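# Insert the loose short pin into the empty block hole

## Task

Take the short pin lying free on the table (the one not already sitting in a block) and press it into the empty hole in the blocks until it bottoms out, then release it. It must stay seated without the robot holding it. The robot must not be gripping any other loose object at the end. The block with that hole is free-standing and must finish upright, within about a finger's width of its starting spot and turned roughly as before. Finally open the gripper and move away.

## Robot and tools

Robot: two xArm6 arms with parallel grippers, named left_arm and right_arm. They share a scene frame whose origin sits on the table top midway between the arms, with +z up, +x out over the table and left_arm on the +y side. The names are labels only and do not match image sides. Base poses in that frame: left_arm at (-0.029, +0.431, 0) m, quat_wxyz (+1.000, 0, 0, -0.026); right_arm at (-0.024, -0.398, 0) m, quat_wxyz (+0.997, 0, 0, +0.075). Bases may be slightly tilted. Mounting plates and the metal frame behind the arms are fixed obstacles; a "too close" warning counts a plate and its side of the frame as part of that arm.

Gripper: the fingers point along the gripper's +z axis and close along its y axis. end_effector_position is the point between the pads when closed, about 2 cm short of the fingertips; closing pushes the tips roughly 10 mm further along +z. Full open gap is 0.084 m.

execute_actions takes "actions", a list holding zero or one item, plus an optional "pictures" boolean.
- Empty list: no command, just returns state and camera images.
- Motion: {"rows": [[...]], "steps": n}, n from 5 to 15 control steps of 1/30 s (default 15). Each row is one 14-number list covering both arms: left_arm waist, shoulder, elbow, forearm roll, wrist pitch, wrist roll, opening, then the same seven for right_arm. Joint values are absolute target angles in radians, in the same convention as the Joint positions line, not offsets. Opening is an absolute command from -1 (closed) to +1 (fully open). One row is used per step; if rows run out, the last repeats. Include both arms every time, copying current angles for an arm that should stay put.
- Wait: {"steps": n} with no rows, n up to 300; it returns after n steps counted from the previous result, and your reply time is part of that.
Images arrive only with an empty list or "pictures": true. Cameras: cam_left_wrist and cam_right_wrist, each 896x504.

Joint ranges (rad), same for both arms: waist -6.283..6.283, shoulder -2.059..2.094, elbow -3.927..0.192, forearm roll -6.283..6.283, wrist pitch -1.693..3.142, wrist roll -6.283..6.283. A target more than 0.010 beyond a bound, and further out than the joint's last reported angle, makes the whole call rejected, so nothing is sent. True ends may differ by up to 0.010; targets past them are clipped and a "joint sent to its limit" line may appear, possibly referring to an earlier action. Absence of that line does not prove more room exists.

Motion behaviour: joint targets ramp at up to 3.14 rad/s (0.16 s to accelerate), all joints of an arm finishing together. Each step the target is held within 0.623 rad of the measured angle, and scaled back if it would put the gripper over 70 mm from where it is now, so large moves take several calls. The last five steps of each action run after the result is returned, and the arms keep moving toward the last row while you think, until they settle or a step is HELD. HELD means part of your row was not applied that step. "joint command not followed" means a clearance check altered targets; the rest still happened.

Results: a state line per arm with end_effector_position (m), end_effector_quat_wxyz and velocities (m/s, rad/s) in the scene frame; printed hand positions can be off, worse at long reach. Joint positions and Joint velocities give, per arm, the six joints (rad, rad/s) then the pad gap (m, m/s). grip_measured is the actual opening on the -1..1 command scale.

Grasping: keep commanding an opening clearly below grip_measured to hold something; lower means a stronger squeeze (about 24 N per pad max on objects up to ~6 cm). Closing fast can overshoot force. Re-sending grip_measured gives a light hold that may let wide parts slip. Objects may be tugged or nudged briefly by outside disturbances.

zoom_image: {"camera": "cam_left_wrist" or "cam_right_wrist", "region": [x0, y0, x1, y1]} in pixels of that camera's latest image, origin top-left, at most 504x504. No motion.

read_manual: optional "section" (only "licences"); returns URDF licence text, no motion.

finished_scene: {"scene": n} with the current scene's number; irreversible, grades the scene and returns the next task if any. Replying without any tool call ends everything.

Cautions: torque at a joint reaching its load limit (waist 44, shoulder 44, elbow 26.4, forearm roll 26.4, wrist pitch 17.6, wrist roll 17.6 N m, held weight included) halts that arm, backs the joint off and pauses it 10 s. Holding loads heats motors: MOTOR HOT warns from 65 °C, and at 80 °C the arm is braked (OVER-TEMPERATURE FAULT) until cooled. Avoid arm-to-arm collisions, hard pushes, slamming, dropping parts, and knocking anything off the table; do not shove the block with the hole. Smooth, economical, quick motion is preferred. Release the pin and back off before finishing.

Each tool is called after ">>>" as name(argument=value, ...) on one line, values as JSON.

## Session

>>> execute_actions(actions=[])

Scene clock: 0.00 s of 4690.00 s.
left_arm: end_effector_position=(+0.2501, +0.5947, +0.2374) grip_measured=+1.00 end_effector_quat_wxyz=(+0.087, -0.059, +0.949, -0.297) end_effector_velocity=(-0.000, -0.001, -0.001) end_effector_angular_velocity=(-0.003, +0.003, -0.000) | right_arm: end_effector_position=(+0.5602, -0.3194, +0.3018) grip_measured=+1.00 end_effector_quat_wxyz=(+0.607, +0.776, +0.167, -0.032) end_effector_velocity=(-0.000, +0.000, +0.001) end_effector_angular_velocity=(+0.001, -0.000, +0.000)
Joint positions: left_arm=[ 0.969 -0.294 -0.81  -0.521  1.491 -2.202  0.084] | right_arm=[ 0.406  0.673 -1.866 -1.167  1.824  0.218  0.084]
Joint velocities: left_arm=[-0.001  0.002  0.002 -0.     0.    -0.001 -0.   ] | right_arm=[ 0.    -0.001  0.     0.001  0.    -0.001 -0.   ]

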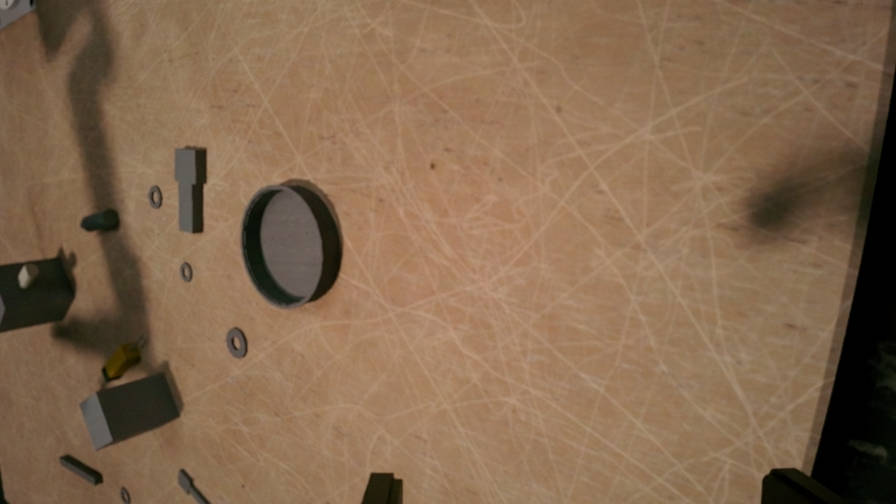

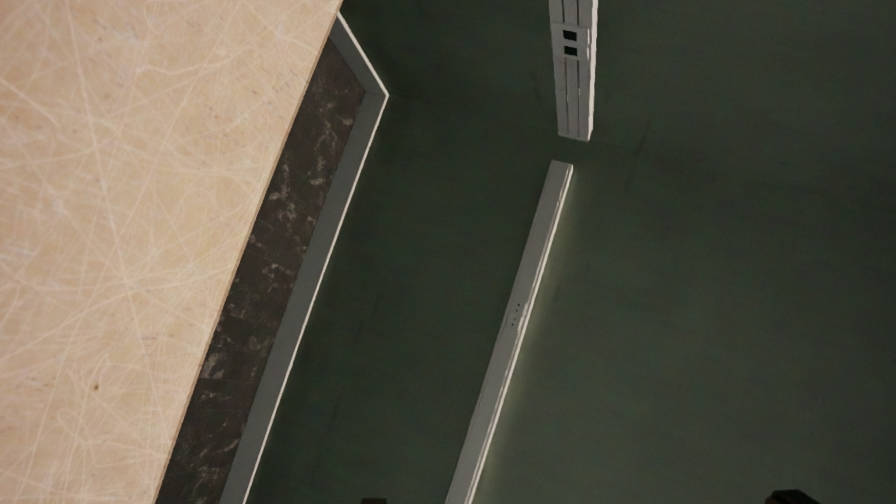

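>>> execute_actions(actions=[{"rows": [[-0.462, 0.014, -1.654, 0, 1.64, -0.514, 1, 0.503, -0.207, -1.4155, 0, 1.6225, 0.653, 1]], "steps": 15}])

>>> execute_actions(actions=[{"steps": 40}], pictures=true)

Scene clock: 0.60 s of 4690.00 s.
left_arm: end_effector_position=(+0.3324, +0.5700, +0.2938) grip_measured=+1.00 end_effector_quat_wxyz=(+0.030, +0.366, +0.914, -0.171) end_effector_velocity=(+0.341, -0.227, +0.259) end_effector_angular_velocity=(+0.757, -0.715, -2.818) | right_arm: end_effector_position=(+0.4659, -0.2707, +0.3391) grip_measured=+1.00 end_effector_quat_wxyz=(+0.396, +0.913, +0.082, +0.045) end_effector_velocity=(-0.378, +0.207, +0.213) end_effector_angular_velocity=(+2.093, -0.406, -0.446)
Joint positions: left_arm=[ 0.585 -0.135 -1.191 -0.255  1.566 -1.816  0.084] | right_arm=[ 0.46   0.258 -1.622 -0.745  1.714  0.456  0.084]
Joint velocities: left_arm=[-1.356  0.357 -1.188  0.63   0.176  1.347  0.   ] | right_arm=[ 0.131 -1.528  0.625  1.658 -0.286  0.625  0.   ]
Steps of this call (steps 1 to 8: nothing new was sent; steps 9 to 18: the first 10 steps of this action). Readings (joint positions):
9: left_arm=[0.969 -0.293 -0.811 -0.520 1.491 -2.201] | right_arm=[0.406 0.673 -1.866 -1.166 1.823 0.219]
10: left_arm=[0.961 -0.289 -0.819 -0.512 1.494 -2.191] | right_arm=[0.407 0.665 -1.858 -1.157 1.820 0.226]
12: left_arm=[0.896 -0.256 -0.884 -0.454 1.511 -2.121] | right_arm=[0.415 0.603 -1.803 -1.088 1.797 0.274]
16: left_arm=[0.676 -0.162 -1.105 -0.301 1.553 -1.907] | right_arm=[0.450 0.365 -1.667 -0.854 1.735 0.410]
18: the state above

Scene clock: 1.93 s of 4690.00 s.
left_arm: end_effector_position=(+0.3803, +0.2001, +0.4002) grip_measured=+1.00 end_effector_quat_wxyz=(-0.000, +1.000, +0.000, -0.000) end_effector_velocity=(-0.001, -0.002, +0.000) end_effector_angular_velocity=(-0.001, -0.001, -0.005) | right_arm: end_effector_position=(+0.2999, -0.1506, +0.4000) grip_measured=+1.00 end_effector_quat_wxyz=(+0.000, +1.000, -0.000, -0.000) end_effector_velocity=(-0.000, +0.000, +0.000) end_effector_angular_velocity=(+0.001, -0.000, +0.001)
Joint positions: left_arm=[-0.461  0.014 -1.654  0.     1.64  -0.514  0.084] | right_arm=[ 0.503 -0.207 -1.415 -0.     1.623  0.653  0.084]
Joint velocities: left_arm=[-0.005 -0.    -0.001 -0.    -0.    -0.    -0.   ] | right_arm=[ 0.    -0.001 -0.     0.001  0.    -0.001  0.   ]
Kept back: nothing.
Steps of this call (steps 1 to 5: the last 5 steps of your previous action; steps 6 to 40: the robot went on to your last target). Readings (joint positions):
1: left_arm=[0.539 -0.124 -1.229 -0.235 1.572 -1.771] | right_arm=[0.465 0.208 -1.602 -0.689 1.704 0.476]
2: left_arm=[0.493 -0.113 -1.263 -0.216 1.577 -1.726] | right_arm=[0.469 0.161 -1.582 -0.629 1.696 0.495]
4: left_arm=[0.403 -0.094 -1.323 -0.184 1.587 -1.635] | right_arm=[0.476 0.079 -1.547 -0.505 1.680 0.530]
8: left_arm=[0.226 -0.064 -1.413 -0.133 1.601 -1.459] | right_arm=[0.490 -0.062 -1.480 -0.253 1.651 0.591]
40: the state above

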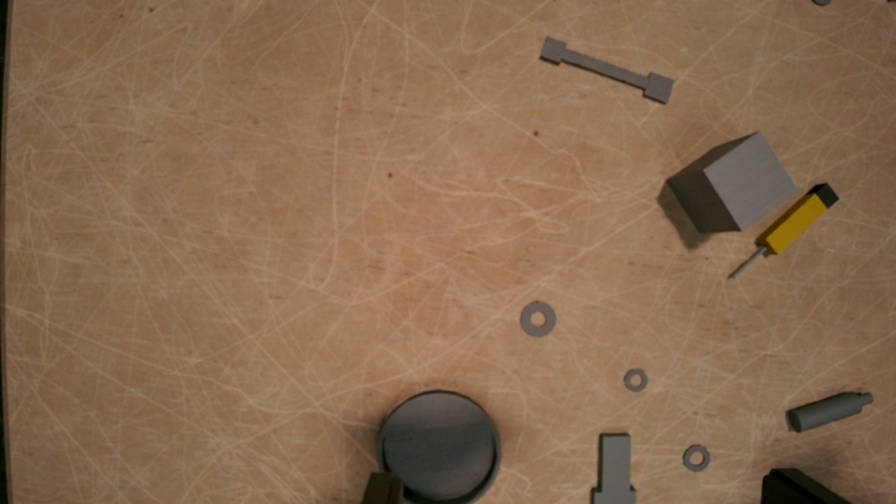

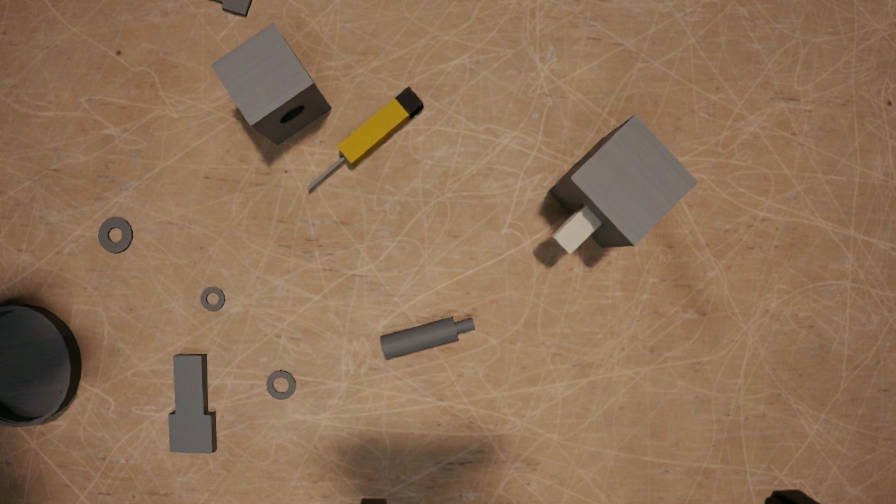

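>>> zoom_image(camera="cam_right_wrist", region=[190, 10, 450, 210])

>>> zoom_image(camera="cam_right_wrist", region=[360, 290, 500, 380])

Region (190, 10, 450, 210) of cam_right_wrist's 896x504 image, scaled by 1.938, with more detail than that image has; it fills the top 388 rows of this view, and the rest is white.

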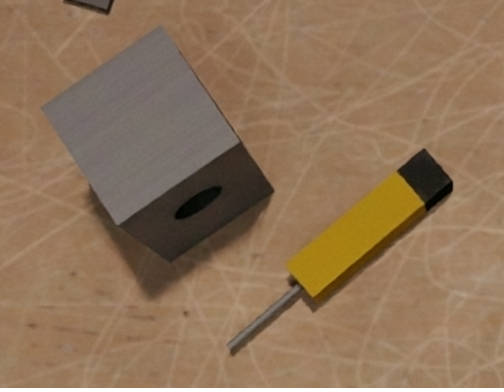

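Region (360, 290, 500, 380) of cam_right_wrist's 896x504 image, scaled by 3.600, with more detail than that image has; it fills the top 324 rows of this view, and the rest is white.

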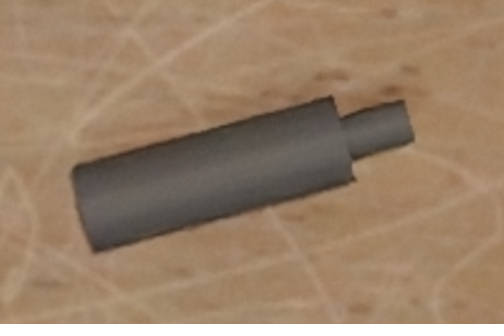

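>>> execute_actions(actions=[{"rows": [[-0.462, 0.017, -1.648, 0, 1.626, -0.511, 1, 0.503, -0.206, -1.414, 0, 1.62, 0.657, 1],[-0.461, 0.023, -1.637, 0, 1.597, -0.506, 1, 0.504, -0.203, -1.409, 0, 1.612, 0.668, 1],[-0.460, 0.032, -1.62, 0, 1.554, -0.499, 1, 0.506, -0.198, -1.401, 0, 1.599, 0.688, 1],[-0.459, 0.044, -1.597, 0, 1.496, -0.488, 1, 0.508, -0.191, -1.39, 0, 1.58, 0.714, 1],[-0.457, 0.059, -1.569, 0, 1.425, -0.475, 1, 0.51, -0.181, -1.376, 0, 1.557, 0.748, 1],[-0.456, 0.074, -1.54, 0, 1.353, -0.463, 1, 0.514, -0.171, -1.359, 0, 1.529, 0.788, 1],[-0.454, 0.089, -1.512, 0, 1.281, -0.45, 1, 0.517, -0.158, -1.339, 0, 1.497, 0.835, 1],[-0.453, 0.104, -1.483, 0, 1.209, -0.437, 1, 0.521, -0.144, -1.317, 0, 1.461, 0.887, 1],[-0.451, 0.118, -1.455, 0, 1.138, -0.424, 1, 0.526, -0.128, -1.293, 0, 1.422, 0.945, 1],[-0.45, 0.133, -1.426, 0, 1.066, -0.411, 1, 0.531, -0.112, -1.267, 0, 1.379, 1.007, 1],[-0.448, 0.148, -1.398, 0, 0.994, -0.398, 1, 0.536, -0.094, -1.24, 0, 1.333, 1.073, 1],[-0.447, 0.163, -1.369, 0, 0.922, -0.386, 1, 0.541, -0.075, -1.211, 0, 1.286, 1.143, 1],[-0.445, 0.178, -1.341, 0, 0.85, -0.373, 1, 0.547, -0.056, -1.181, 0, 1.237, 1.214, 1],[-0.443, 0.193, -1.312, 0, 0.779, -0.36, 1, 0.552, -0.036, -1.15, 0, 1.186, 1.287, 1],[-0.442, 0.208, -1.284, 0, 0.707, -0.347, 1, 0.558, -0.016, -1.119, 0, 1.135, 1.362, 1]], "steps": 15}])

>>> execute_actions(actions=[{"rows": [[-0.44, 0.223, -1.255, 0, 0.635, -0.334, 1, 0.564, 0.004, -1.088, 0, 1.084, 1.436, 1],[-0.439, 0.238, -1.227, 0, 0.563, -0.321, 1, 0.569, 0.023, -1.057, 0, 1.034, 1.509, 1],[-0.437, 0.253, -1.198, 0, 0.492, -0.308, 1, 0.575, 0.043, -1.027, 0, 0.985, 1.58, 1],[-0.436, 0.268, -1.17, 0, 0.42, -0.296, 1, 0.58, 0.061, -0.998, 0, 0.937, 1.65, 1],[-0.434, 0.283, -1.141, 0, 0.348, -0.283, 1, 0.586, 0.079, -0.971, 0, 0.892, 1.716, 1],[-0.433, 0.298, -1.113, 0, 0.276, -0.27, 1, 0.59, 0.096, -0.945, 0, 0.849, 1.778, 1],[-0.431, 0.313, -1.084, 0, 0.205, -0.257, 1, 0.595, 0.111, -0.921, 0, 0.809, 1.836, 1],[-0.429, 0.327, -1.056, 0, 0.133, -0.244, 1, 0.599, 0.126, -0.899, 0, 0.773, 1.888, 1],[-0.428, 0.342, -1.027, 0, 0.061, -0.231, 1, 0.602, 0.138, -0.879, 0, 0.741, 1.935, 1],[-0.426, 0.357, -0.999, 0, -0.011, -0.218, 1, 0.606, 0.149, -0.862, 0, 0.713, 1.975, 1],[-0.425, 0.372, -0.97, 0, -0.083, -0.206, 1, 0.608, 0.158, -0.848, 0, 0.69, 2.009, 1],[-0.423, 0.387, -0.942, 0, -0.154, -0.193, 1, 0.61, 0.165, -0.837, 0, 0.672, 2.035, 1],[-0.422, 0.402, -0.913, 0, -0.226, -0.18, 1, 0.612, 0.17, -0.829, 0, 0.659, 2.055, 1],[-0.42, 0.417, -0.885, 0, -0.298, -0.167, 1, 0.613, 0.1736, -0.824, 0, 0.6505, 2.066, 1],[-0.419, 0.432, -0.856, 0, -0.37, -0.154, 1, 0.613, 0.1746, -0.8225, 0, 0.6479, 2.07, 1]], "steps": 15}])

>>> execute_actions(actions=[{"rows": [[-0.417, 0.447, -0.828, 0, -0.441, -0.141, 1, 0.613, 0.1746, -0.8225, 0, 0.6479, 2.07, 1],[-0.416, 0.462, -0.799, 0, -0.513, -0.129, 1, 0.613, 0.1746, -0.8225, 0, 0.6479, 2.07, 1],[-0.414, 0.477, -0.771, 0, -0.585, -0.116, 1, 0.613, 0.1746, -0.8225, 0, 0.6479, 2.07, 1],[-0.412, 0.492, -0.742, 0, -0.657, -0.103, 1, 0.613, 0.1746, -0.8225, 0, 0.6479, 2.07, 1],[-0.411, 0.507, -0.714, 0, -0.729, -0.09, 1, 0.613, 0.1746, -0.8225, 0, 0.6479, 2.07, 1],[-0.409, 0.521, -0.685, 0, -0.8, -0.077, 1, 0.613, 0.1746, -0.8225, 0, 0.6479, 2.07, 1],[-0.408, 0.536, -0.657, 0, -0.872, -0.064, 1, 0.613, 0.1746, -0.8225, 0, 0.6479, 2.07, 1],[-0.406, 0.551, -0.628, 0, -0.944, -0.051, 1, 0.613, 0.1746, -0.8225, 0, 0.6479, 2.07, 1],[-0.405, 0.566, -0.6, 0, -1.016, -0.039, 1, 0.613, 0.1746, -0.8225, 0, 0.6479, 2.07, 1],[-0.403, 0.581, -0.571, 0, -1.087, -0.026, 1, 0.613, 0.1746, -0.8225, 0, 0.6479, 2.07, 1],[-0.402, 0.593, -0.548, 0, -1.145, -0.015, 1, 0.613, 0.1746, -0.8225, 0, 0.6479, 2.07, 1],[-0.401, 0.602, -0.531, 0, -1.188, -0.008, 1, 0.613, 0.1746, -0.8225, 0, 0.6479, 2.07, 1],[-0.4, 0.608, -0.52, 0, -1.217, -0.003, 1, 0.613, 0.1746, -0.8225, 0, 0.6479, 2.07, 1],[-0.4, 0.611, -0.514, 0, -1.231, 0, 1, 0.613, 0.1746, -0.8225, 0, 0.6479, 2.07, 1]], "steps": 15}], pictures=true)

Scene clock: 4.87 s of 4690.00 s.
left_arm: end_effector_position=(+0.4392, +0.1708, +0.3370) grip_measured=+1.00 end_effector_quat_wxyz=(+0.030, +0.997, -0.027, +0.058) end_effector_velocity=(+0.292, -0.137, -0.390) end_effector_angular_velocity=(-0.292, -0.619, -0.301) | right_arm: end_effector_position=(+0.3157, -0.1304, +0.3547) grip_measured=+1.00 end_effector_quat_wxyz=(-0.001, +0.996, -0.089, +0.001) end_effector_velocity=(+0.087, +0.127, -0.336) end_effector_angular_velocity=(-0.020, +0.029, -1.230)
Joint positions: left_arm=[-0.455  0.085 -1.52   0.     1.304 -0.454  0.084] | right_arm=[ 0.518 -0.155 -1.335 -0.     1.489  0.847  0.084]
Joint velocities: left_arm=[ 0.041  0.433  0.798  0.    -1.914  0.345 -0.   ] | right_arm=[ 0.106  0.376  0.574  0.    -0.914  1.336 -0.   ]
Steps of this call (steps 1 to 15: the robot went on to your last target; steps 16 to 78: nothing new was sent; steps 79 to 88: the first 10 steps of this action). Readings (joint positions):
79: left_arm=[-0.462 0.014 -1.654 -0.000 1.639 -0.514] | right_arm=[0.503 -0.207 -1.415 -0.000 1.622 0.653]
80: left_arm=[-0.462 0.015 -1.652 -0.000 1.634 -0.513] | right_arm=[0.503 -0.207 -1.415 -0.000 1.621 0.655]
82: left_arm=[-0.461 0.020 -1.641 -0.000 1.599 -0.507] | right_arm=[0.504 -0.204 -1.409 -0.000 1.610 0.671]
86: left_arm=[-0.457 0.057 -1.571 -0.000 1.426 -0.476] | right_arm=[0.512 -0.178 -1.369 -0.000 1.544 0.767]
88: the state above

Scene clock: 5.37 s of 4690.00 s.
left_arm: end_effector_position=(+0.5299, +0.1368, +0.1640) grip_measured=+1.00 end_effector_quat_wxyz=(+0.099, +0.957, -0.105, +0.252) end_effector_velocity=(+0.036, +0.017, -0.280) end_effector_angular_velocity=(-0.218, -0.844, -0.279) | right_arm: end_effector_position=(+0.3200, -0.0850, +0.1298) grip_measured=+1.00 end_effector_quat_wxyz=(+0.000, +0.873, -0.488, -0.000) end_effector_velocity=(-0.102, +0.002, -0.457) end_effector_angular_velocity=(-0.003, -0.000, -1.791)
Joint positions: left_arm=[-0.432  0.304 -1.102  0.     0.251 -0.265  0.084] | right_arm=[ 0.589  0.091 -0.953  0.     0.863  1.758  0.084]
Joint velocities: left_arm=[ 0.05   0.438  0.852 -0.    -2.138  0.385  0.   ] | right_arm=[ 0.15   0.523  0.814 -0.001 -1.335  1.942 -0.   ]
Steps of this call (steps 1 to 5: the last 5 steps of your previous action; steps 6 to 15: the first 10 steps of this action). Readings (joint positions):
6: left_arm=[-0.446 0.171 -1.356 0.000 0.893 -0.380] | right_arm=[0.544 -0.063 -1.193 0.000 1.258 1.183]
7: left_arm=[-0.444 0.185 -1.329 0.000 0.822 -0.368] | right_arm=[0.549 -0.046 -1.166 0.000 1.215 1.245]
9: left_arm=[-0.441 0.215 -1.272 0.000 0.680 -0.342] | right_arm=[0.559 -0.012 -1.114 0.000 1.129 1.371]
13: left_arm=[-0.435 0.274 -1.159 0.000 0.394 -0.291] | right_arm=[0.579 0.056 -1.007 0.000 0.953 1.627]
15: the state above

Scene clock: 5.87 s of 4690.00 s.
left_arm: end_effector_position=(+0.4792, +0.1784, +0.0804) grip_measured=+1.00 end_effector_quat_wxyz=(+0.123, +0.867, -0.171, +0.452) end_effector_velocity=(-0.222, +0.139, -0.037) end_effector_angular_velocity=(-0.094, -0.898, -0.170) | right_arm: end_effector_position=(+0.2995, -0.0891, +0.0612) grip_measured=+1.00 end_effector_quat_wxyz=(-0.001, +0.794, -0.608, +0.000) end_effector_velocity=(-0.008, -0.006, -0.010) end_effector_angular_velocity=(-0.018, +0.019, -0.003)
Joint positions: left_arm=[-0.409  0.527 -0.675 -0.    -0.826 -0.072  0.084] | right_arm=[ 0.613  0.173 -0.824 -0.     0.648  2.07   0.084]
Joint velocities: left_arm=[ 0.045  0.446  0.851  0.    -2.143  0.382  0.   ] | right_arm=[ 0.002  0.01   0.015  0.001  0.001  0.004 -0.   ]
Steps of this call (steps 1 to 5: the last 5 steps of your previous action; steps 6 to 15: the first 10 steps of this action). Readings (joint positions):
6: left_arm=[-0.423 0.392 -0.932 -0.000 -0.180 -0.188] | right_arm=[0.611 0.170 -0.830 0.000 0.668 2.042]
7: left_arm=[-0.421 0.407 -0.903 -0.000 -0.252 -0.175] | right_arm=[0.612 0.173 -0.825 0.000 0.659 2.056]
9: left_arm=[-0.418 0.437 -0.846 -0.000 -0.395 -0.150] | right_arm=[0.613 0.174 -0.824 0.000 0.651 2.066]
13: left_arm=[-0.412 0.497 -0.732 -0.000 -0.682 -0.098] | right_arm=[0.613 0.173 -0.825 -0.000 0.648 2.069]
15: the state above

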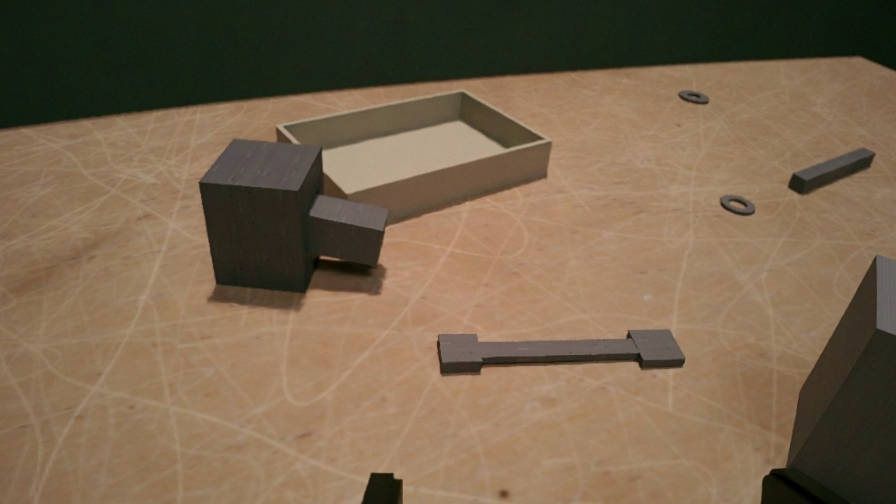

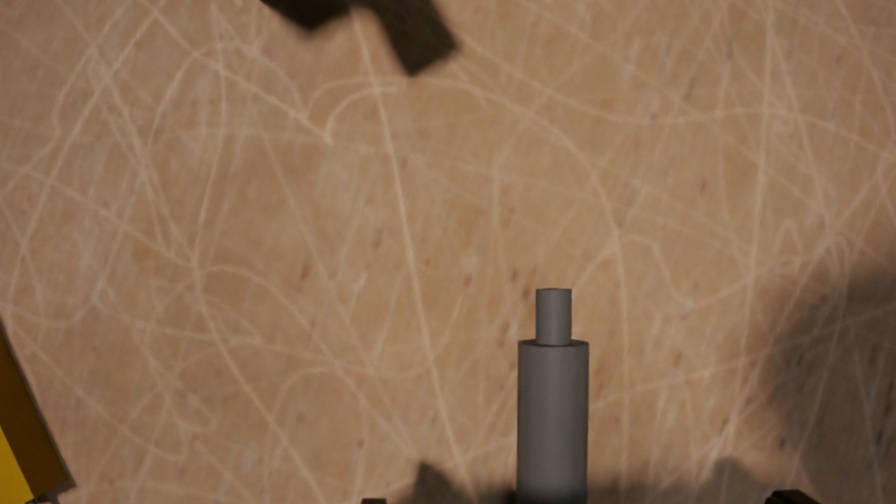

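>>> execute_actions(actions=[{"rows": [[-0.4, 0.611, -0.514, 0, -1.231, 0, 1, 0.613, 0.177, -0.8222, 0, 0.6452, 2.07, 0.9],[-0.4, 0.611, -0.514, 0, -1.231, 0, 1, 0.613, 0.182, -0.8216, 0, 0.6396, 2.07, 0.8],[-0.4, 0.611, -0.514, 0, -1.231, 0, 1, 0.613, 0.189, -0.8208, 0, 0.6318, 2.07, 0.7],[-0.4, 0.611, -0.514, 0, -1.231, 0, 1, 0.613, 0.198, -0.8197, 0, 0.6217, 2.07, 0.6],[-0.4, 0.611, -0.514, 0, -1.231, 0, 1, 0.613, 0.207, -0.8187, 0, 0.6117, 2.07, 0.5],[-0.4, 0.611, -0.514, 0, -1.231, 0, 1, 0.613, 0.216, -0.8176, 0, 0.6016, 2.07, 0.4],[-0.4, 0.611, -0.514, 0, -1.231, 0, 1, 0.613, 0.225, -0.8166, 0, 0.5916, 2.07, 0.3],[-0.4, 0.611, -0.514, 0, -1.231, 0, 1, 0.613, 0.234, -0.8155, 0, 0.5815, 2.07, 0.2],[-0.4, 0.611, -0.514, 0, -1.231, 0, 1, 0.613, 0.242, -0.8146, 0, 0.5726, 2.07, 0.1],[-0.4, 0.611, -0.514, 0, -1.231, 0, 1, 0.613, 0.249, -0.8137, 0, 0.5647, 2.07, 0.0],[-0.4, 0.611, -0.514, 0, -1.231, 0, 1, 0.613, 0.254, -0.8132, 0, 0.5592, 2.07, -0.1],[-0.4, 0.611, -0.514, 0, -1.231, 0, 1, 0.613, 0.257, -0.8128, 0, 0.5558, 2.07, -0.2],[-0.4, 0.611, -0.514, 0, -1.231, 0, 1, 0.613, 0.257, -0.8128, 0, 0.5558, 2.07, -0.28],[-0.4, 0.611, -0.514, 0, -1.231, 0, 1, 0.613, 0.257, -0.8128, 0, 0.5558, 2.07, -0.35],[-0.4, 0.611, -0.514, 0, -1.231, 0, 1, 0.613, 0.257, -0.8128, 0, 0.5558, 2.07, -0.41]], "steps": 15}])

>>> execute_actions(actions=[{"rows": [[-0.4, 0.611, -0.514, 0, -1.231, 0, 1, 0.613, 0.257, -0.8128, 0, 0.5558, 2.07, -0.46],[-0.4, 0.611, -0.514, 0, -1.231, 0, 1, 0.613, 0.257, -0.8128, 0, 0.5558, 2.07, -0.5],[-0.4, 0.611, -0.514, 0, -1.231, 0, 1, 0.613, 0.257, -0.8128, 0, 0.5558, 2.07, -0.54],[-0.4, 0.611, -0.514, 0, -1.231, 0, 1, 0.613, 0.257, -0.8128, 0, 0.5558, 2.07, -0.58],[-0.4, 0.611, -0.514, 0, -1.231, 0, 1, 0.613, 0.257, -0.8128, 0, 0.5558, 2.07, -0.64],[-0.4, 0.611, -0.514, 0, -1.231, 0, 1, 0.613, 0.257, -0.8128, 0, 0.5558, 2.07, -0.72],[-0.4, 0.611, -0.514, 0, -1.231, 0, 1, 0.613, 0.257, -0.8128, 0, 0.5558, 2.07, -0.82],[-0.4, 0.611, -0.514, 0, -1.231, 0, 1, 0.613, 0.257, -0.8128, 0, 0.5558, 2.07, -0.92],[-0.4, 0.611, -0.514, 0, -1.231, 0, 1, 0.613, 0.257, -0.8128, 0, 0.5558, 2.07, -1]], "steps": 15}], pictures=true)

Scene clock: 7.17 s of 4690.00 s.
left_arm: end_effector_position=(+0.4307, +0.2075, +0.0834) grip_measured=+1.00 end_effector_quat_wxyz=(+0.121, +0.822, -0.189, +0.523) end_effector_velocity=(+0.000, +0.000, +0.000) end_effector_angular_velocity=(-0.000, -0.000, +0.001) | right_arm: end_effector_position=(+0.2986, -0.0899, +0.0367) grip_measured=+0.05 end_effector_quat_wxyz=(+0.001, +0.794, -0.608, -0.000) end_effector_velocity=(-0.004, -0.004, -0.104) end_effector_angular_velocity=(-0.009, +0.009, +0.002)
Joint positions: left_arm=[-0.4    0.611 -0.514  0.    -1.231 -0.     0.084] | right_arm=[ 0.613  0.232 -0.815  0.     0.584  2.07   0.046]
Joint velocities: left_arm=[ 0.001 -0.    -0.     0.     0.    -0.     0.   ] | right_arm=[ 0.     0.255  0.033 -0.001 -0.276 -0.001 -0.131]
Steps of this call (steps 1 to 5: the last 5 steps of your previous action; steps 6 to 29: the robot went on to your last target; steps 30 to 39: the first 10 steps of this action). Readings (joint positions):
30: left_arm=[-0.400 0.611 -0.514 0.000 -1.231 -0.000] | right_arm=[0.613 0.175 -0.823 0.000 0.648 2.070]
31: left_arm=[-0.400 0.611 -0.514 -0.000 -1.231 -0.000] | right_arm=[0.613 0.176 -0.823 -0.000 0.646 2.070]
33: left_arm=[-0.400 0.611 -0.514 0.000 -1.231 -0.000] | right_arm=[0.613 0.182 -0.822 -0.000 0.638 2.070]
37: left_arm=[-0.400 0.611 -0.514 -0.000 -1.231 -0.000] | right_arm=[0.613 0.214 -0.818 0.000 0.604 2.070]
39: the state above

Scene clock: 7.67 s of 4690.00 s.
left_arm: end_effector_position=(+0.4307, +0.2075, +0.0834) grip_measured=+1.00 end_effector_quat_wxyz=(+0.121, +0.822, -0.189, +0.523) end_effector_velocity=(-0.000, -0.000, +0.000) end_effector_angular_velocity=(+0.001, -0.000, -0.001) | right_arm: end_effector_position=(+0.2989, -0.0896, +0.0274) grip_measured=-0.56 end_effector_quat_wxyz=(-0.000, +0.794, -0.608, +0.000) end_effector_velocity=(+0.000, -0.000, +0.000) end_effector_angular_velocity=(+0.000, -0.000, +0.001)
Joint positions: left_arm=[-0.4    0.611 -0.514 -0.    -1.231 -0.     0.084] | right_arm=[ 0.613  0.256 -0.813  0.     0.556  2.07   0.02 ]
Joint velocities: left_arm=[-0.001  0.    -0.     0.     0.     0.001 -0.   ] | right_arm=[-0.    -0.001  0.    -0.     0.    -0.001  0.   ]
Steps of this call (steps 1 to 5: the last 5 steps of your previous action; steps 6 to 15: the first 10 steps of this action). Readings (joint positions):
6: left_arm=[-0.400 0.611 -0.514 0.000 -1.231 -0.000] | right_arm=[0.613 0.257 -0.812 0.000 0.557 2.070]
7: left_arm=[-0.400 0.611 -0.514 -0.000 -1.231 0.000] | right_arm=[0.613 0.257 -0.813 -0.000 0.556 2.070]
9: left_arm=[-0.400 0.611 -0.514 0.000 -1.231 -0.000] | right_arm=[0.613 0.256 -0.813 -0.000 0.556 2.070]
13: left_arm=[-0.400 0.611 -0.514 0.000 -1.231 -0.000] | right_arm=[0.613 0.256 -0.813 0.000 0.556 2.070]
15: the state above

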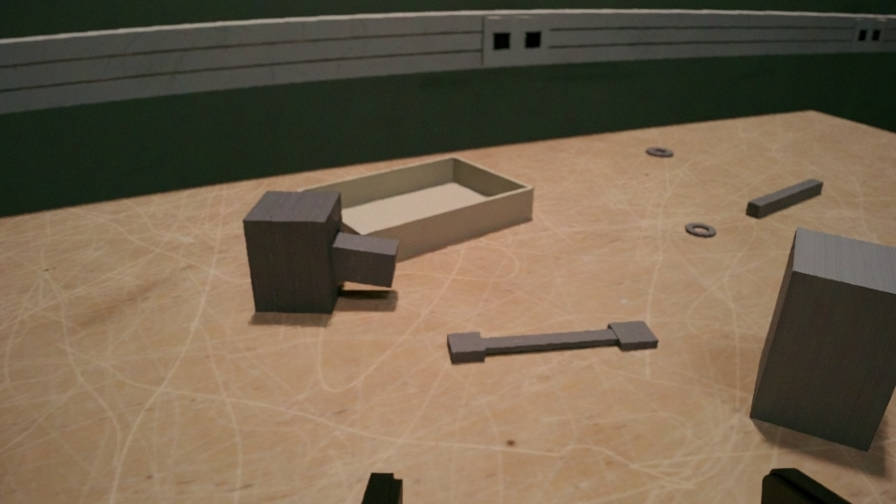

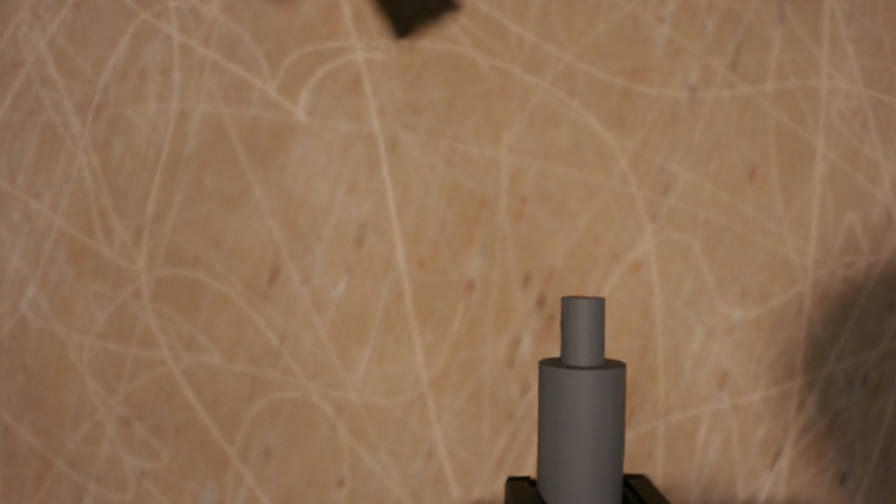

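>>> execute_actions(actions=[{"rows": [[-0.4, 0.611, -0.514, 0, -1.231, 0, 1, 0.613, 0.2572, -0.814, 0, 0.5568, 2.07, -1],[-0.4, 0.611, -0.514, 0, -1.231, 0, 1, 0.612, 0.2579, -0.8177, 0, 0.5598, 2.07, -1],[-0.4, 0.611, -0.514, 0, -1.231, 0, 1, 0.611, 0.259, -0.8237, 0, 0.5647, 2.07, -1],[-0.4, 0.611, -0.514, 0, -1.231, 0, 1, 0.609, 0.2605, -0.832, 0, 0.5715, 2.07, -1],[-0.4, 0.611, -0.514, 0, -1.231, 0, 1, 0.607, 0.2625, -0.8427, 0, 0.5802, 2.06, -1],[-0.4, 0.611, -0.514, 0, -1.231, 0, 1, 0.6045, 0.2648, -0.8554, 0, 0.5905, 2.035, -1],[-0.4, 0.611, -0.514, 0, -1.231, 0, 1, 0.6016, 0.2675, -0.87, 0, 0.6025, 1.995, -1],[-0.4, 0.611, -0.514, 0, -1.231, 0, 1, 0.5983, 0.2705, -0.8865, 0, 0.616, 1.94, -1],[-0.402, 0.611, -0.514, 0, -1.231, 0, 1, 0.5947, 0.2739, -0.9046, 0, 0.6308, 1.87, -1],[-0.407, 0.611, -0.514, 0, -1.231, 0, 1, 0.5909, 0.2775, -0.9242, 0, 0.6467, 1.785, -1],[-0.415, 0.611, -0.514, 0, -1.231, 0, 1, 0.5867, 0.2813, -0.945, 0, 0.6637, 1.695, -1],[-0.427, 0.611, -0.514, 0, -1.231, 0, 1, 0.5824, 0.2853, -0.9668, 0, 0.6815, 1.605, -1],[-0.443, 0.611, -0.514, 0, -1.231, 0, 1, 0.5779, 0.2894, -0.9893, 0, 0.6998, 1.515, -1],[-0.463, 0.611, -0.514, 0, -1.231, 0, 1, 0.5733, 0.2937, -1.0123, 0, 0.7186, 1.425, -1],[-0.485, 0.611, -0.514, 0, -1.231, 0, 1, 0.5687, 0.298, -1.0356, 0, 0.7377, 1.335, -1]], "steps": 15}])

>>> execute_actions(actions=[{"rows": [[-0.51, 0.611, -0.514, 0, -1.231, 0, 1, 0.5641, 0.3022, -1.0589, 0, 0.7567, 1.245, -1],[-0.535, 0.611, -0.514, 0, -1.231, 0, 1, 0.5595, 0.3065, -1.0819, 0, 0.7755, 1.155, -1],[-0.56, 0.611, -0.514, 0, -1.231, 0, 1, 0.555, 0.3106, -1.1044, 0, 0.7938, 1.065, -1],[-0.585, 0.611, -0.514, 0, -1.231, 0, 1, 0.5507, 0.3146, -1.1262, 0, 0.8116, 0.975, -1],[-0.61, 0.611, -0.514, 0, -1.231, 0, 1, 0.5466, 0.3184, -1.147, 0, 0.8286, 0.885, -1],[-0.635, 0.611, -0.514, 0, -1.231, 0, 1, 0.5427, 0.322, -1.1666, 0, 0.8445, 0.795, -1],[-0.66, 0.611, -0.514, 0, -1.231, 0, 1, 0.5391, 0.3254, -1.1847, 0, 0.8593, 0.705, -1],[-0.685, 0.611, -0.514, 0, -1.231, 0, 1, 0.5358, 0.3284, -1.2012, 0, 0.8728, 0.615, -1],[-0.71, 0.611, -0.514, 0, -1.231, 0, 1, 0.5329, 0.3311, -1.2158, 0, 0.8848, 0.525, -1],[-0.735, 0.611, -0.514, 0, -1.231, 0, 1, 0.5303, 0.3334, -1.2285, 0, 0.8951, 0.435, -1],[-0.76, 0.611, -0.514, 0, -1.231, 0, 1, 0.5282, 0.3354, -1.2391, 0, 0.9038, 0.35, -1],[-0.782, 0.611, -0.514, 0, -1.231, 0, 1, 0.5266, 0.3369, -1.2475, 0, 0.9106, 0.275, -1],[-0.802, 0.611, -0.514, 0, -1.231, 0, 1, 0.5254, 0.338, -1.2535, 0, 0.9155, 0.21, -1],[-0.818, 0.611, -0.514, 0, -1.231, 0, 1, 0.5246, 0.3387, -1.2572, 0, 0.9185, 0.158, -1],[-0.83, 0.611, -0.514, 0, -1.231, 0, 1, 0.5244, 0.3389, -1.2584, 0, 0.9195, 0.118, -1]], "steps": 15}])

>>> execute_actions(actions=[{"rows": [[-0.838, 0.611, -0.514, 0, -1.231, 0, 1, 0.5244, 0.3389, -1.2584, 0, 0.9195, 0.092, -1],[-0.843, 0.611, -0.514, 0, -1.231, 0, 1, 0.5244, 0.3389, -1.2584, 0, 0.9195, 0.078, -1],[-0.845, 0.611, -0.514, 0, -1.231, 0, 1, 0.5244, 0.3389, -1.2584, 0, 0.9195, 0.0726, -1]], "steps": 15}], pictures=true)

Scene clock: 9.50 s of 4690.00 s.
left_arm: end_effector_position=(+0.4305, +0.2071, +0.0834) grip_measured=+1.00 end_effector_quat_wxyz=(+0.121, +0.822, -0.190, +0.523) end_effector_velocity=(-0.010, -0.020, -0.000) end_effector_angular_velocity=(-0.000, +0.001, -0.042) | right_arm: end_effector_position=(+0.3131, -0.0841, +0.0373) grip_measured=-0.56 end_effector_quat_wxyz=(+0.001, +0.820, -0.572, -0.000) end_effector_velocity=(+0.103, +0.047, +0.085) end_effector_angular_velocity=(+0.027, -0.022, +1.200)
Joint positions: left_arm=[-0.401  0.611 -0.514 -0.    -1.231 -0.     0.084] | right_arm=[ 0.6    0.27  -0.874 -0.     0.607  1.969  0.02 ]
Joint velocities: left_arm=[-0.045  0.     0.    -0.002 -0.    -0.001 -0.   ] | right_arm=[-0.078  0.06  -0.408  0.001  0.314 -1.278 -0.   ]
Steps of this call (steps 1 to 5: the last 5 steps of your previous action; steps 6 to 15: the robot went on to your last target; steps 16 to 45: nothing new was sent; steps 46 to 55: the first 10 steps of this action). Readings (joint positions):
46: left_arm=[-0.400 0.611 -0.514 0.000 -1.231 0.000] | right_arm=[0.613 0.257 -0.813 0.000 0.556 2.070]
47: left_arm=[-0.400 0.611 -0.514 -0.000 -1.231 0.000] | right_arm=[0.613 0.257 -0.814 0.000 0.556 2.070]
49: left_arm=[-0.400 0.611 -0.514 -0.000 -1.231 -0.000] | right_arm=[0.612 0.259 -0.818 0.000 0.561 2.070]
53: left_arm=[-0.400 0.611 -0.514 -0.000 -1.231 -0.000] | right_arm=[0.605 0.266 -0.849 -0.000 0.588 2.035]
55: the state above

Scene clock: 10.00 s of 4690.00 s.
left_arm: end_effector_position=(+0.3540, +0.0925, +0.0834) grip_measured=+1.00 end_effector_quat_wxyz=(+0.190, +0.789, -0.299, +0.502) end_effector_velocity=(-0.252, -0.284, -0.000) end_effector_angular_velocity=(+0.001, +0.000, -0.743) | right_arm: end_effector_position=(+0.3790, -0.0636, +0.0984) grip_measured=-0.56 end_effector_quat_wxyz=(-0.000, +0.999, -0.051, +0.000) end_effector_velocity=(+0.113, +0.020, +0.120) end_effector_angular_velocity=(-0.003, -0.001, +2.548)
Joint positions: left_arm=[-0.671  0.611 -0.514  0.    -1.231  0.     0.084] | right_arm=[ 0.543  0.321 -1.163 -0.     0.841  0.796  0.02 ]
Joint velocities: left_arm=[-0.744 -0.     0.001 -0.001 -0.     0.    -0.   ] | right_arm=[-0.108  0.1   -0.538  0.     0.439 -2.656  0.   ]
Steps of this call (steps 1 to 5: the last 5 steps of your previous action; steps 6 to 15: the first 10 steps of this action). Readings (joint positions):
6: left_arm=[-0.457 0.611 -0.514 -0.000 -1.231 -0.000] | right_arm=[0.581 0.287 -0.975 -0.000 0.689 1.573]
7: left_arm=[-0.477 0.611 -0.514 -0.000 -1.231 -0.000] | right_arm=[0.577 0.291 -0.996 -0.000 0.705 1.491]
9: left_arm=[-0.523 0.611 -0.514 0.000 -1.231 0.000] | right_arm=[0.568 0.299 -1.039 -0.000 0.740 1.323]
13: left_arm=[-0.621 0.611 -0.514 0.000 -1.231 0.000] | right_arm=[0.551 0.314 -1.125 -0.000 0.810 0.973]
15: the state above

Scene clock: 10.50 s of 4690.00 s.
left_arm: end_effector_position=(+0.2903, +0.0319, +0.0834) grip_measured=+1.00 end_effector_quat_wxyz=(+0.233, +0.760, -0.365, +0.484) end_effector_velocity=(-0.001, -0.000, -0.001) end_effector_angular_velocity=(+0.001, +0.002, -0.002) | right_arm: end_effector_position=(+0.3976, -0.0612, +0.1195) grip_measured=-0.56 end_effector_quat_wxyz=(+0.000, +0.955, +0.296, -0.001) end_effector_velocity=(+0.002, +0.001, +0.003) end_effector_angular_velocity=(+0.005, -0.006, +0.020)
Joint positions: left_arm=[-0.844  0.611 -0.514 -0.    -1.231 -0.     0.084] | right_arm=[ 0.525  0.339 -1.257  0.     0.92   0.074  0.02 ]
Joint velocities: left_arm=[-0.001  0.003 -0.001  0.001  0.    -0.001  0.   ] | right_arm=[-0.001 -0.002 -0.005 -0.    -0.    -0.02  -0.   ]
Steps of this call (steps 1 to 5: the last 5 steps of your previous action; steps 6 to 15: the first 10 steps of this action). Readings (joint positions):
6: left_arm=[-0.808 0.611 -0.514 0.000 -1.231 0.000] | right_arm=[0.528 0.336 -1.242 -0.000 0.906 0.289]
7: left_arm=[-0.823 0.611 -0.514 0.000 -1.231 0.000] | right_arm=[0.526 0.337 -1.249 -0.000 0.911 0.223]
9: left_arm=[-0.839 0.611 -0.514 0.000 -1.231 0.000] | right_arm=[0.525 0.338 -1.256 -0.000 0.917 0.126]
13: left_arm=[-0.844 0.611 -0.514 -0.000 -1.231 -0.000] | right_arm=[0.525 0.339 -1.257 0.000 0.919 0.077]
15: the state above

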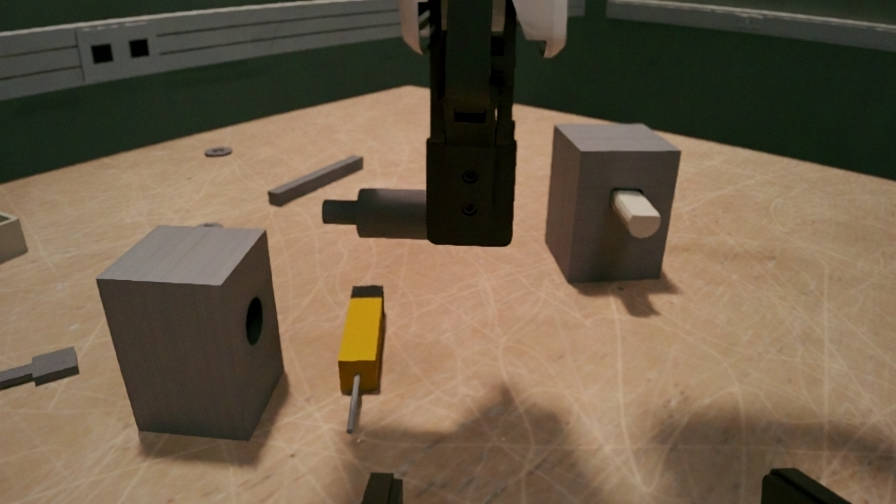

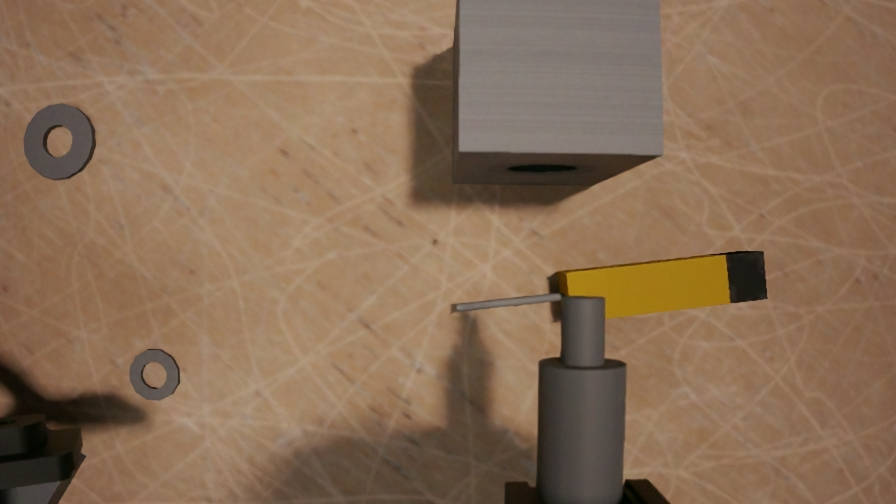

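>>> execute_actions(actions=[])

>>> zoom_image(camera="cam_right_wrist", region=[430, 100, 690, 220])

Scene clock: 10.67 s of 4690.00 s.
left_arm: end_effector_position=(+0.2900, +0.0317, +0.0834) grip_measured=+1.00 end_effector_quat_wxyz=(+0.233, +0.760, -0.366, +0.484) end_effector_velocity=(-0.001, -0.001, -0.000) end_effector_angular_velocity=(+0.000, +0.000, -0.004) | right_arm: end_effector_position=(+0.3979, -0.0610, +0.1199) grip_measured=-0.56 end_effector_quat_wxyz=(+0.000, +0.955, +0.296, -0.000) end_effector_velocity=(+0.001, +0.000, +0.001) end_effector_angular_velocity=(+0.002, -0.002, +0.003)
Joint positions: left_arm=[-0.844  0.611 -0.514 -0.    -1.231 -0.     0.084] | right_arm=[ 0.524  0.339 -1.258  0.     0.919  0.073  0.02 ]
Joint velocities: left_arm=[-0.003 -0.     0.001  0.001  0.    -0.     0.   ] | right_arm=[-0.001 -0.001 -0.002  0.    -0.    -0.004  0.   ]
Kept back: nothing.
Steps of this call (steps 1 to 5: the last 5 steps of your previous action). Readings (joint positions):
1: left_arm=[-0.844 0.611 -0.514 -0.000 -1.231 -0.000] | right_arm=[0.525 0.339 -1.258 0.000 0.920 0.074]
2: left_arm=[-0.844 0.611 -0.514 -0.000 -1.231 -0.000] | right_arm=[0.525 0.339 -1.258 0.000 0.920 0.074]
4: left_arm=[-0.844 0.611 -0.514 -0.000 -1.231 -0.000] | right_arm=[0.525 0.339 -1.258 0.000 0.920 0.073]
5: the state above

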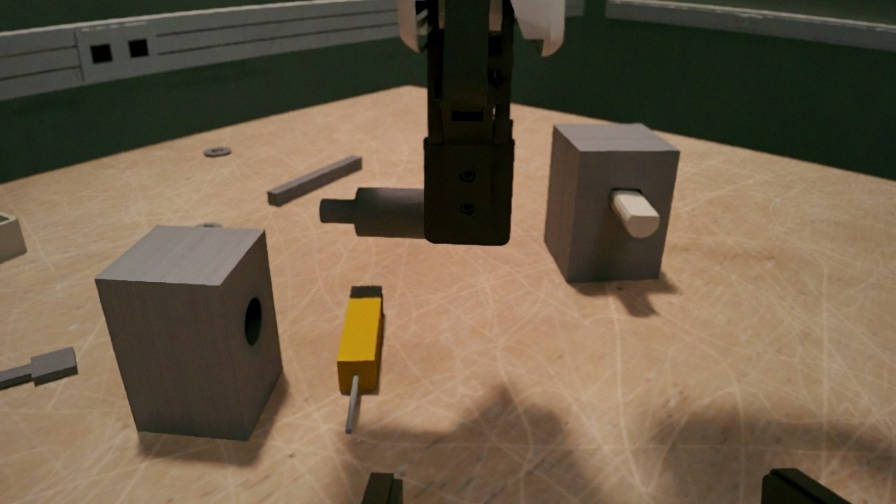

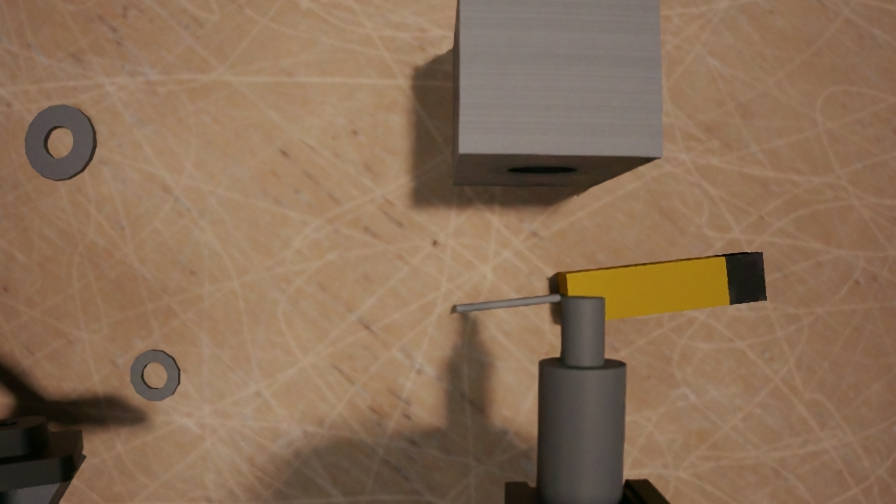

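Region (430, 100, 690, 220) of cam_right_wrist's 896x504 image, scaled by 1.938, with more detail than that image has; it fills the top 233 rows of this view, and the rest is white.

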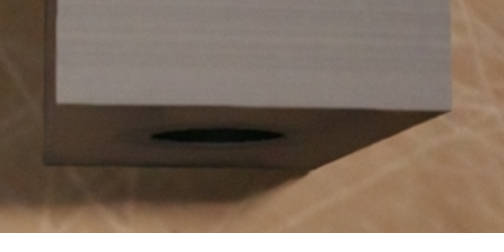

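>>> zoom_image(camera="cam_right_wrist", region=[430, 0, 690, 504])

Region (430, 0, 690, 504) of cam_right_wrist's 896x504 image, scaled by 1.000; it fills the left 260 columns of this view, and the rest is white.

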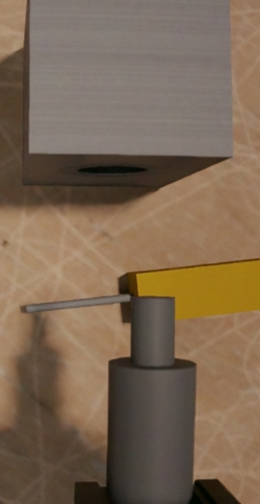

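>>> zoom_image(camera="cam_right_wrist", region=[440, 0, 680, 170])

>>> zoom_image(camera="cam_right_wrist", region=[500, 280, 680, 504])

Region (440, 0, 680, 170) of cam_right_wrist's 896x504 image, scaled by 2.100, with more detail than that image has; it fills the top 357 rows of this view, and the rest is white.

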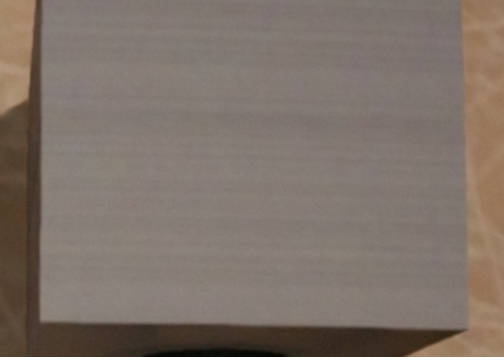

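Region (500, 280, 680, 504) of cam_right_wrist's 896x504 image, scaled by 2.250, with more detail than that image has; it fills the left 405 columns of this view, and the rest is white.

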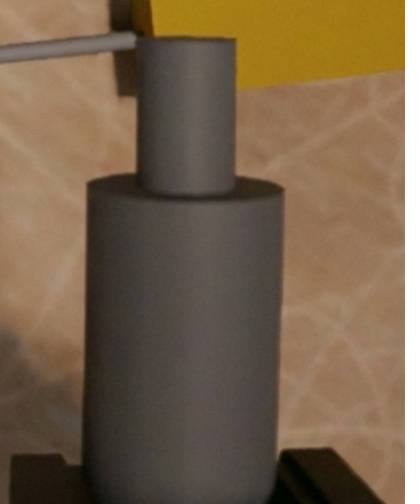

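>>> execute_actions(actions=[{"rows": [[-0.845, 0.611, -0.514, 0, -1.231, 0, 1, 0.5244, 0.3409, -1.2595, 0, 0.9186, 0.0726, -1],[-0.845, 0.611, -0.514, 0, -1.231, 0, 1, 0.5242, 0.3468, -1.2629, 0, 0.9161, 0.0727, -1],[-0.845, 0.611, -0.514, 0, -1.231, 0, 1, 0.5241, 0.3564, -1.2683, 0, 0.9119, 0.0727, -1],[-0.845, 0.611, -0.514, 0, -1.231, 0, 1, 0.5238, 0.3692, -1.2756, 0, 0.9064, 0.0728, -1],[-0.845, 0.611, -0.514, 0, -1.231, 0, 1, 0.5235, 0.3847, -1.2844, 0, 0.8997, 0.073, -1],[-0.845, 0.611, -0.514, 0, -1.231, 0, 1, 0.5232, 0.4022, -1.2944, 0, 0.8922, 0.0731, -1],[-0.845, 0.611, -0.514, 0, -1.231, 0, 1, 0.5228, 0.4209, -1.305, 0, 0.8841, 0.0732, -1],[-0.845, 0.611, -0.514, 0, -1.231, 0, 1, 0.5224, 0.4401, -1.3159, 0, 0.8758, 0.0734, -1],[-0.845, 0.611, -0.514, 0, -1.231, 0, 1, 0.522, 0.4588, -1.3265, 0, 0.8677, 0.0735, -1],[-0.845, 0.611, -0.514, 0, -1.231, 0, 1, 0.5217, 0.4763, -1.3365, 0, 0.8602, 0.0737, -1],[-0.845, 0.611, -0.514, 0, -1.231, 0, 1, 0.5214, 0.4918, -1.3453, 0, 0.8535, 0.0738, -1],[-0.845, 0.611, -0.514, 0, -1.231, 0, 1, 0.5211, 0.5046, -1.3526, 0, 0.848, 0.0739, -1],[-0.845, 0.611, -0.514, 0, -1.231, 0, 1, 0.521, 0.5142, -1.358, 0, 0.8438, 0.0739, -1],[-0.845, 0.611, -0.514, 0, -1.231, 0, 1, 0.5208, 0.5201, -1.3614, 0, 0.8413, 0.074, -1],[-0.845, 0.611, -0.514, 0, -1.231, 0, 1, 0.5208, 0.5221, -1.3625, 0, 0.8404, 0.074, -1]], "steps": 15}])

>>> execute_actions(actions=[{"steps": 14}], pictures=true)

>>> zoom_image(camera="cam_left_wrist", region=[200, 250, 400, 390])

Scene clock: 12.67 s of 4690.00 s.
left_arm: end_effector_position=(+0.2897, +0.0314, +0.0834) grip_measured=+1.00 end_effector_quat_wxyz=(+0.233, +0.760, -0.366, +0.484) end_effector_velocity=(+0.000, -0.000, +0.001) end_effector_angular_velocity=(-0.001, -0.002, -0.000) | right_arm: end_effector_position=(+0.4117, -0.0514, +0.0925) grip_measured=-0.56 end_effector_quat_wxyz=(+0.000, +0.955, +0.295, -0.000) end_effector_velocity=(+0.069, +0.047, -0.177) end_effector_angular_velocity=(-0.018, +0.022, -0.015)
Joint positions: left_arm=[-0.845  0.611 -0.514 -0.    -1.231  0.     0.084] | right_arm=[ 0.523  0.433 -1.312 -0.     0.879  0.073  0.02 ]
Joint velocities: left_arm=[ 0.    -0.001 -0.     0.    -0.     0.001 -0.   ] | right_arm=[-0.011  0.556 -0.297 -0.    -0.231  0.004 -0.   ]
Steps of this call (steps 1 to 15: the robot went on to your last target; steps 16 to 50: nothing new was sent; steps 51 to 60: the first 10 steps of this action). Readings (joint positions):
51: left_arm=[-0.845 0.611 -0.514 -0.000 -1.231 0.000] | right_arm=[0.524 0.339 -1.258 0.000 0.919 0.073]
52: left_arm=[-0.845 0.611 -0.514 0.000 -1.231 -0.000] | right_arm=[0.524 0.340 -1.259 -0.000 0.919 0.073]
54: left_arm=[-0.845 0.611 -0.514 -0.000 -1.231 0.000] | right_arm=[0.524 0.348 -1.265 -0.000 0.915 0.073]
58: left_arm=[-0.845 0.611 -0.514 0.000 -1.231 -0.000] | right_arm=[0.523 0.397 -1.292 -0.000 0.894 0.073]
60: the state above

Scene clock: 13.13 s of 4690.00 s.
left_arm: end_effector_position=(+0.2897, +0.0314, +0.0834) grip_measured=+1.00 end_effector_quat_wxyz=(+0.233, +0.760, -0.366, +0.484) end_effector_velocity=(-0.001, -0.001, -0.000) end_effector_angular_velocity=(-0.000, +0.001, -0.002) | right_arm: end_effector_position=(+0.4236, -0.0431, +0.0656) grip_measured=-0.56 end_effector_quat_wxyz=(-0.000, +0.956, +0.294, +0.001) end_effector_velocity=(-0.004, -0.003, -0.007) end_effector_angular_velocity=(-0.010, +0.011, +0.001)
Joint positions: left_arm=[-0.845  0.611 -0.514 -0.    -1.231 -0.     0.084] | right_arm=[ 0.521  0.521 -1.363 -0.     0.84   0.074  0.02 ]
Joint velocities: left_arm=[-0.002  0.     0.    -0.     0.    -0.001 -0.   ] | right_arm=[-0.     0.006  0.007 -0.001  0.001 -0.    -0.   ]
Kept back: nothing.
Steps of this call (steps 1 to 5: the last 5 steps of your previous action; steps 6 to 14: the robot went on to your last target). Readings (joint positions):
1: left_arm=[-0.845 0.611 -0.514 0.000 -1.231 -0.000] | right_arm=[0.522 0.451 -1.322 0.000 0.871 0.073]
2: left_arm=[-0.845 0.611 -0.514 0.000 -1.231 -0.000] | right_arm=[0.522 0.469 -1.331 0.000 0.864 0.074]
4: left_arm=[-0.845 0.611 -0.514 0.000 -1.231 -0.000] | right_arm=[0.521 0.500 -1.348 0.000 0.851 0.074]
8: left_arm=[-0.845 0.611 -0.514 0.000 -1.231 -0.000] | right_arm=[0.521 0.522 -1.360 0.000 0.842 0.074]
14: the state above

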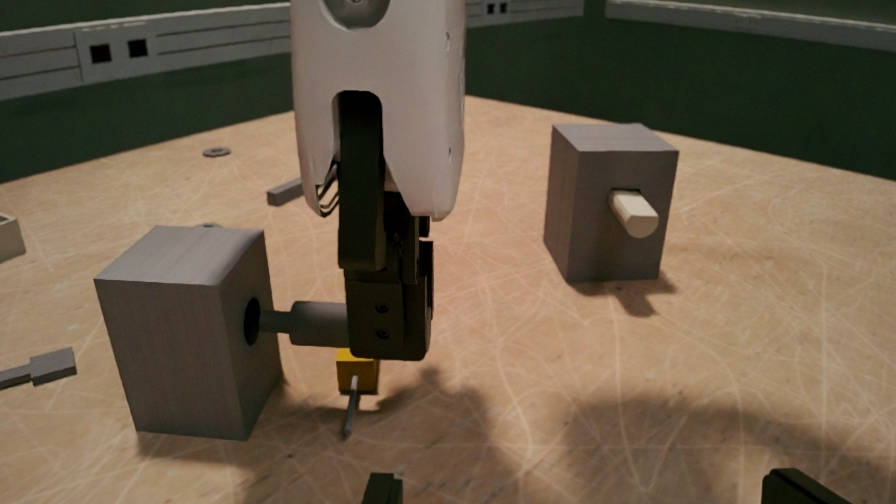

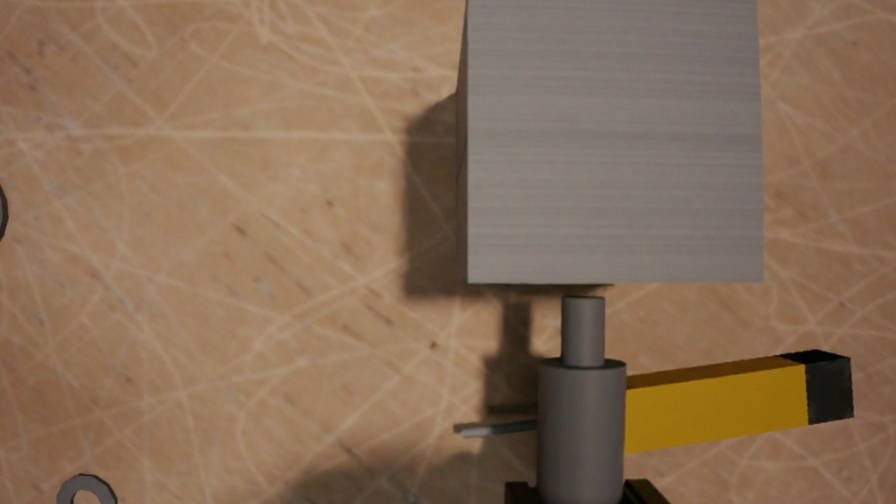

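Region (200, 250, 400, 390) of cam_left_wrist's 896x504 image, scaled by 2.520, with more detail than that image has; it fills the top 353 rows of this view, and the rest is white.

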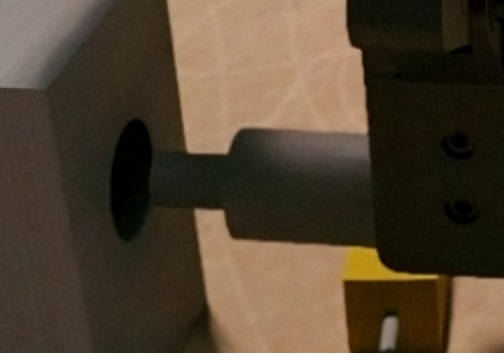

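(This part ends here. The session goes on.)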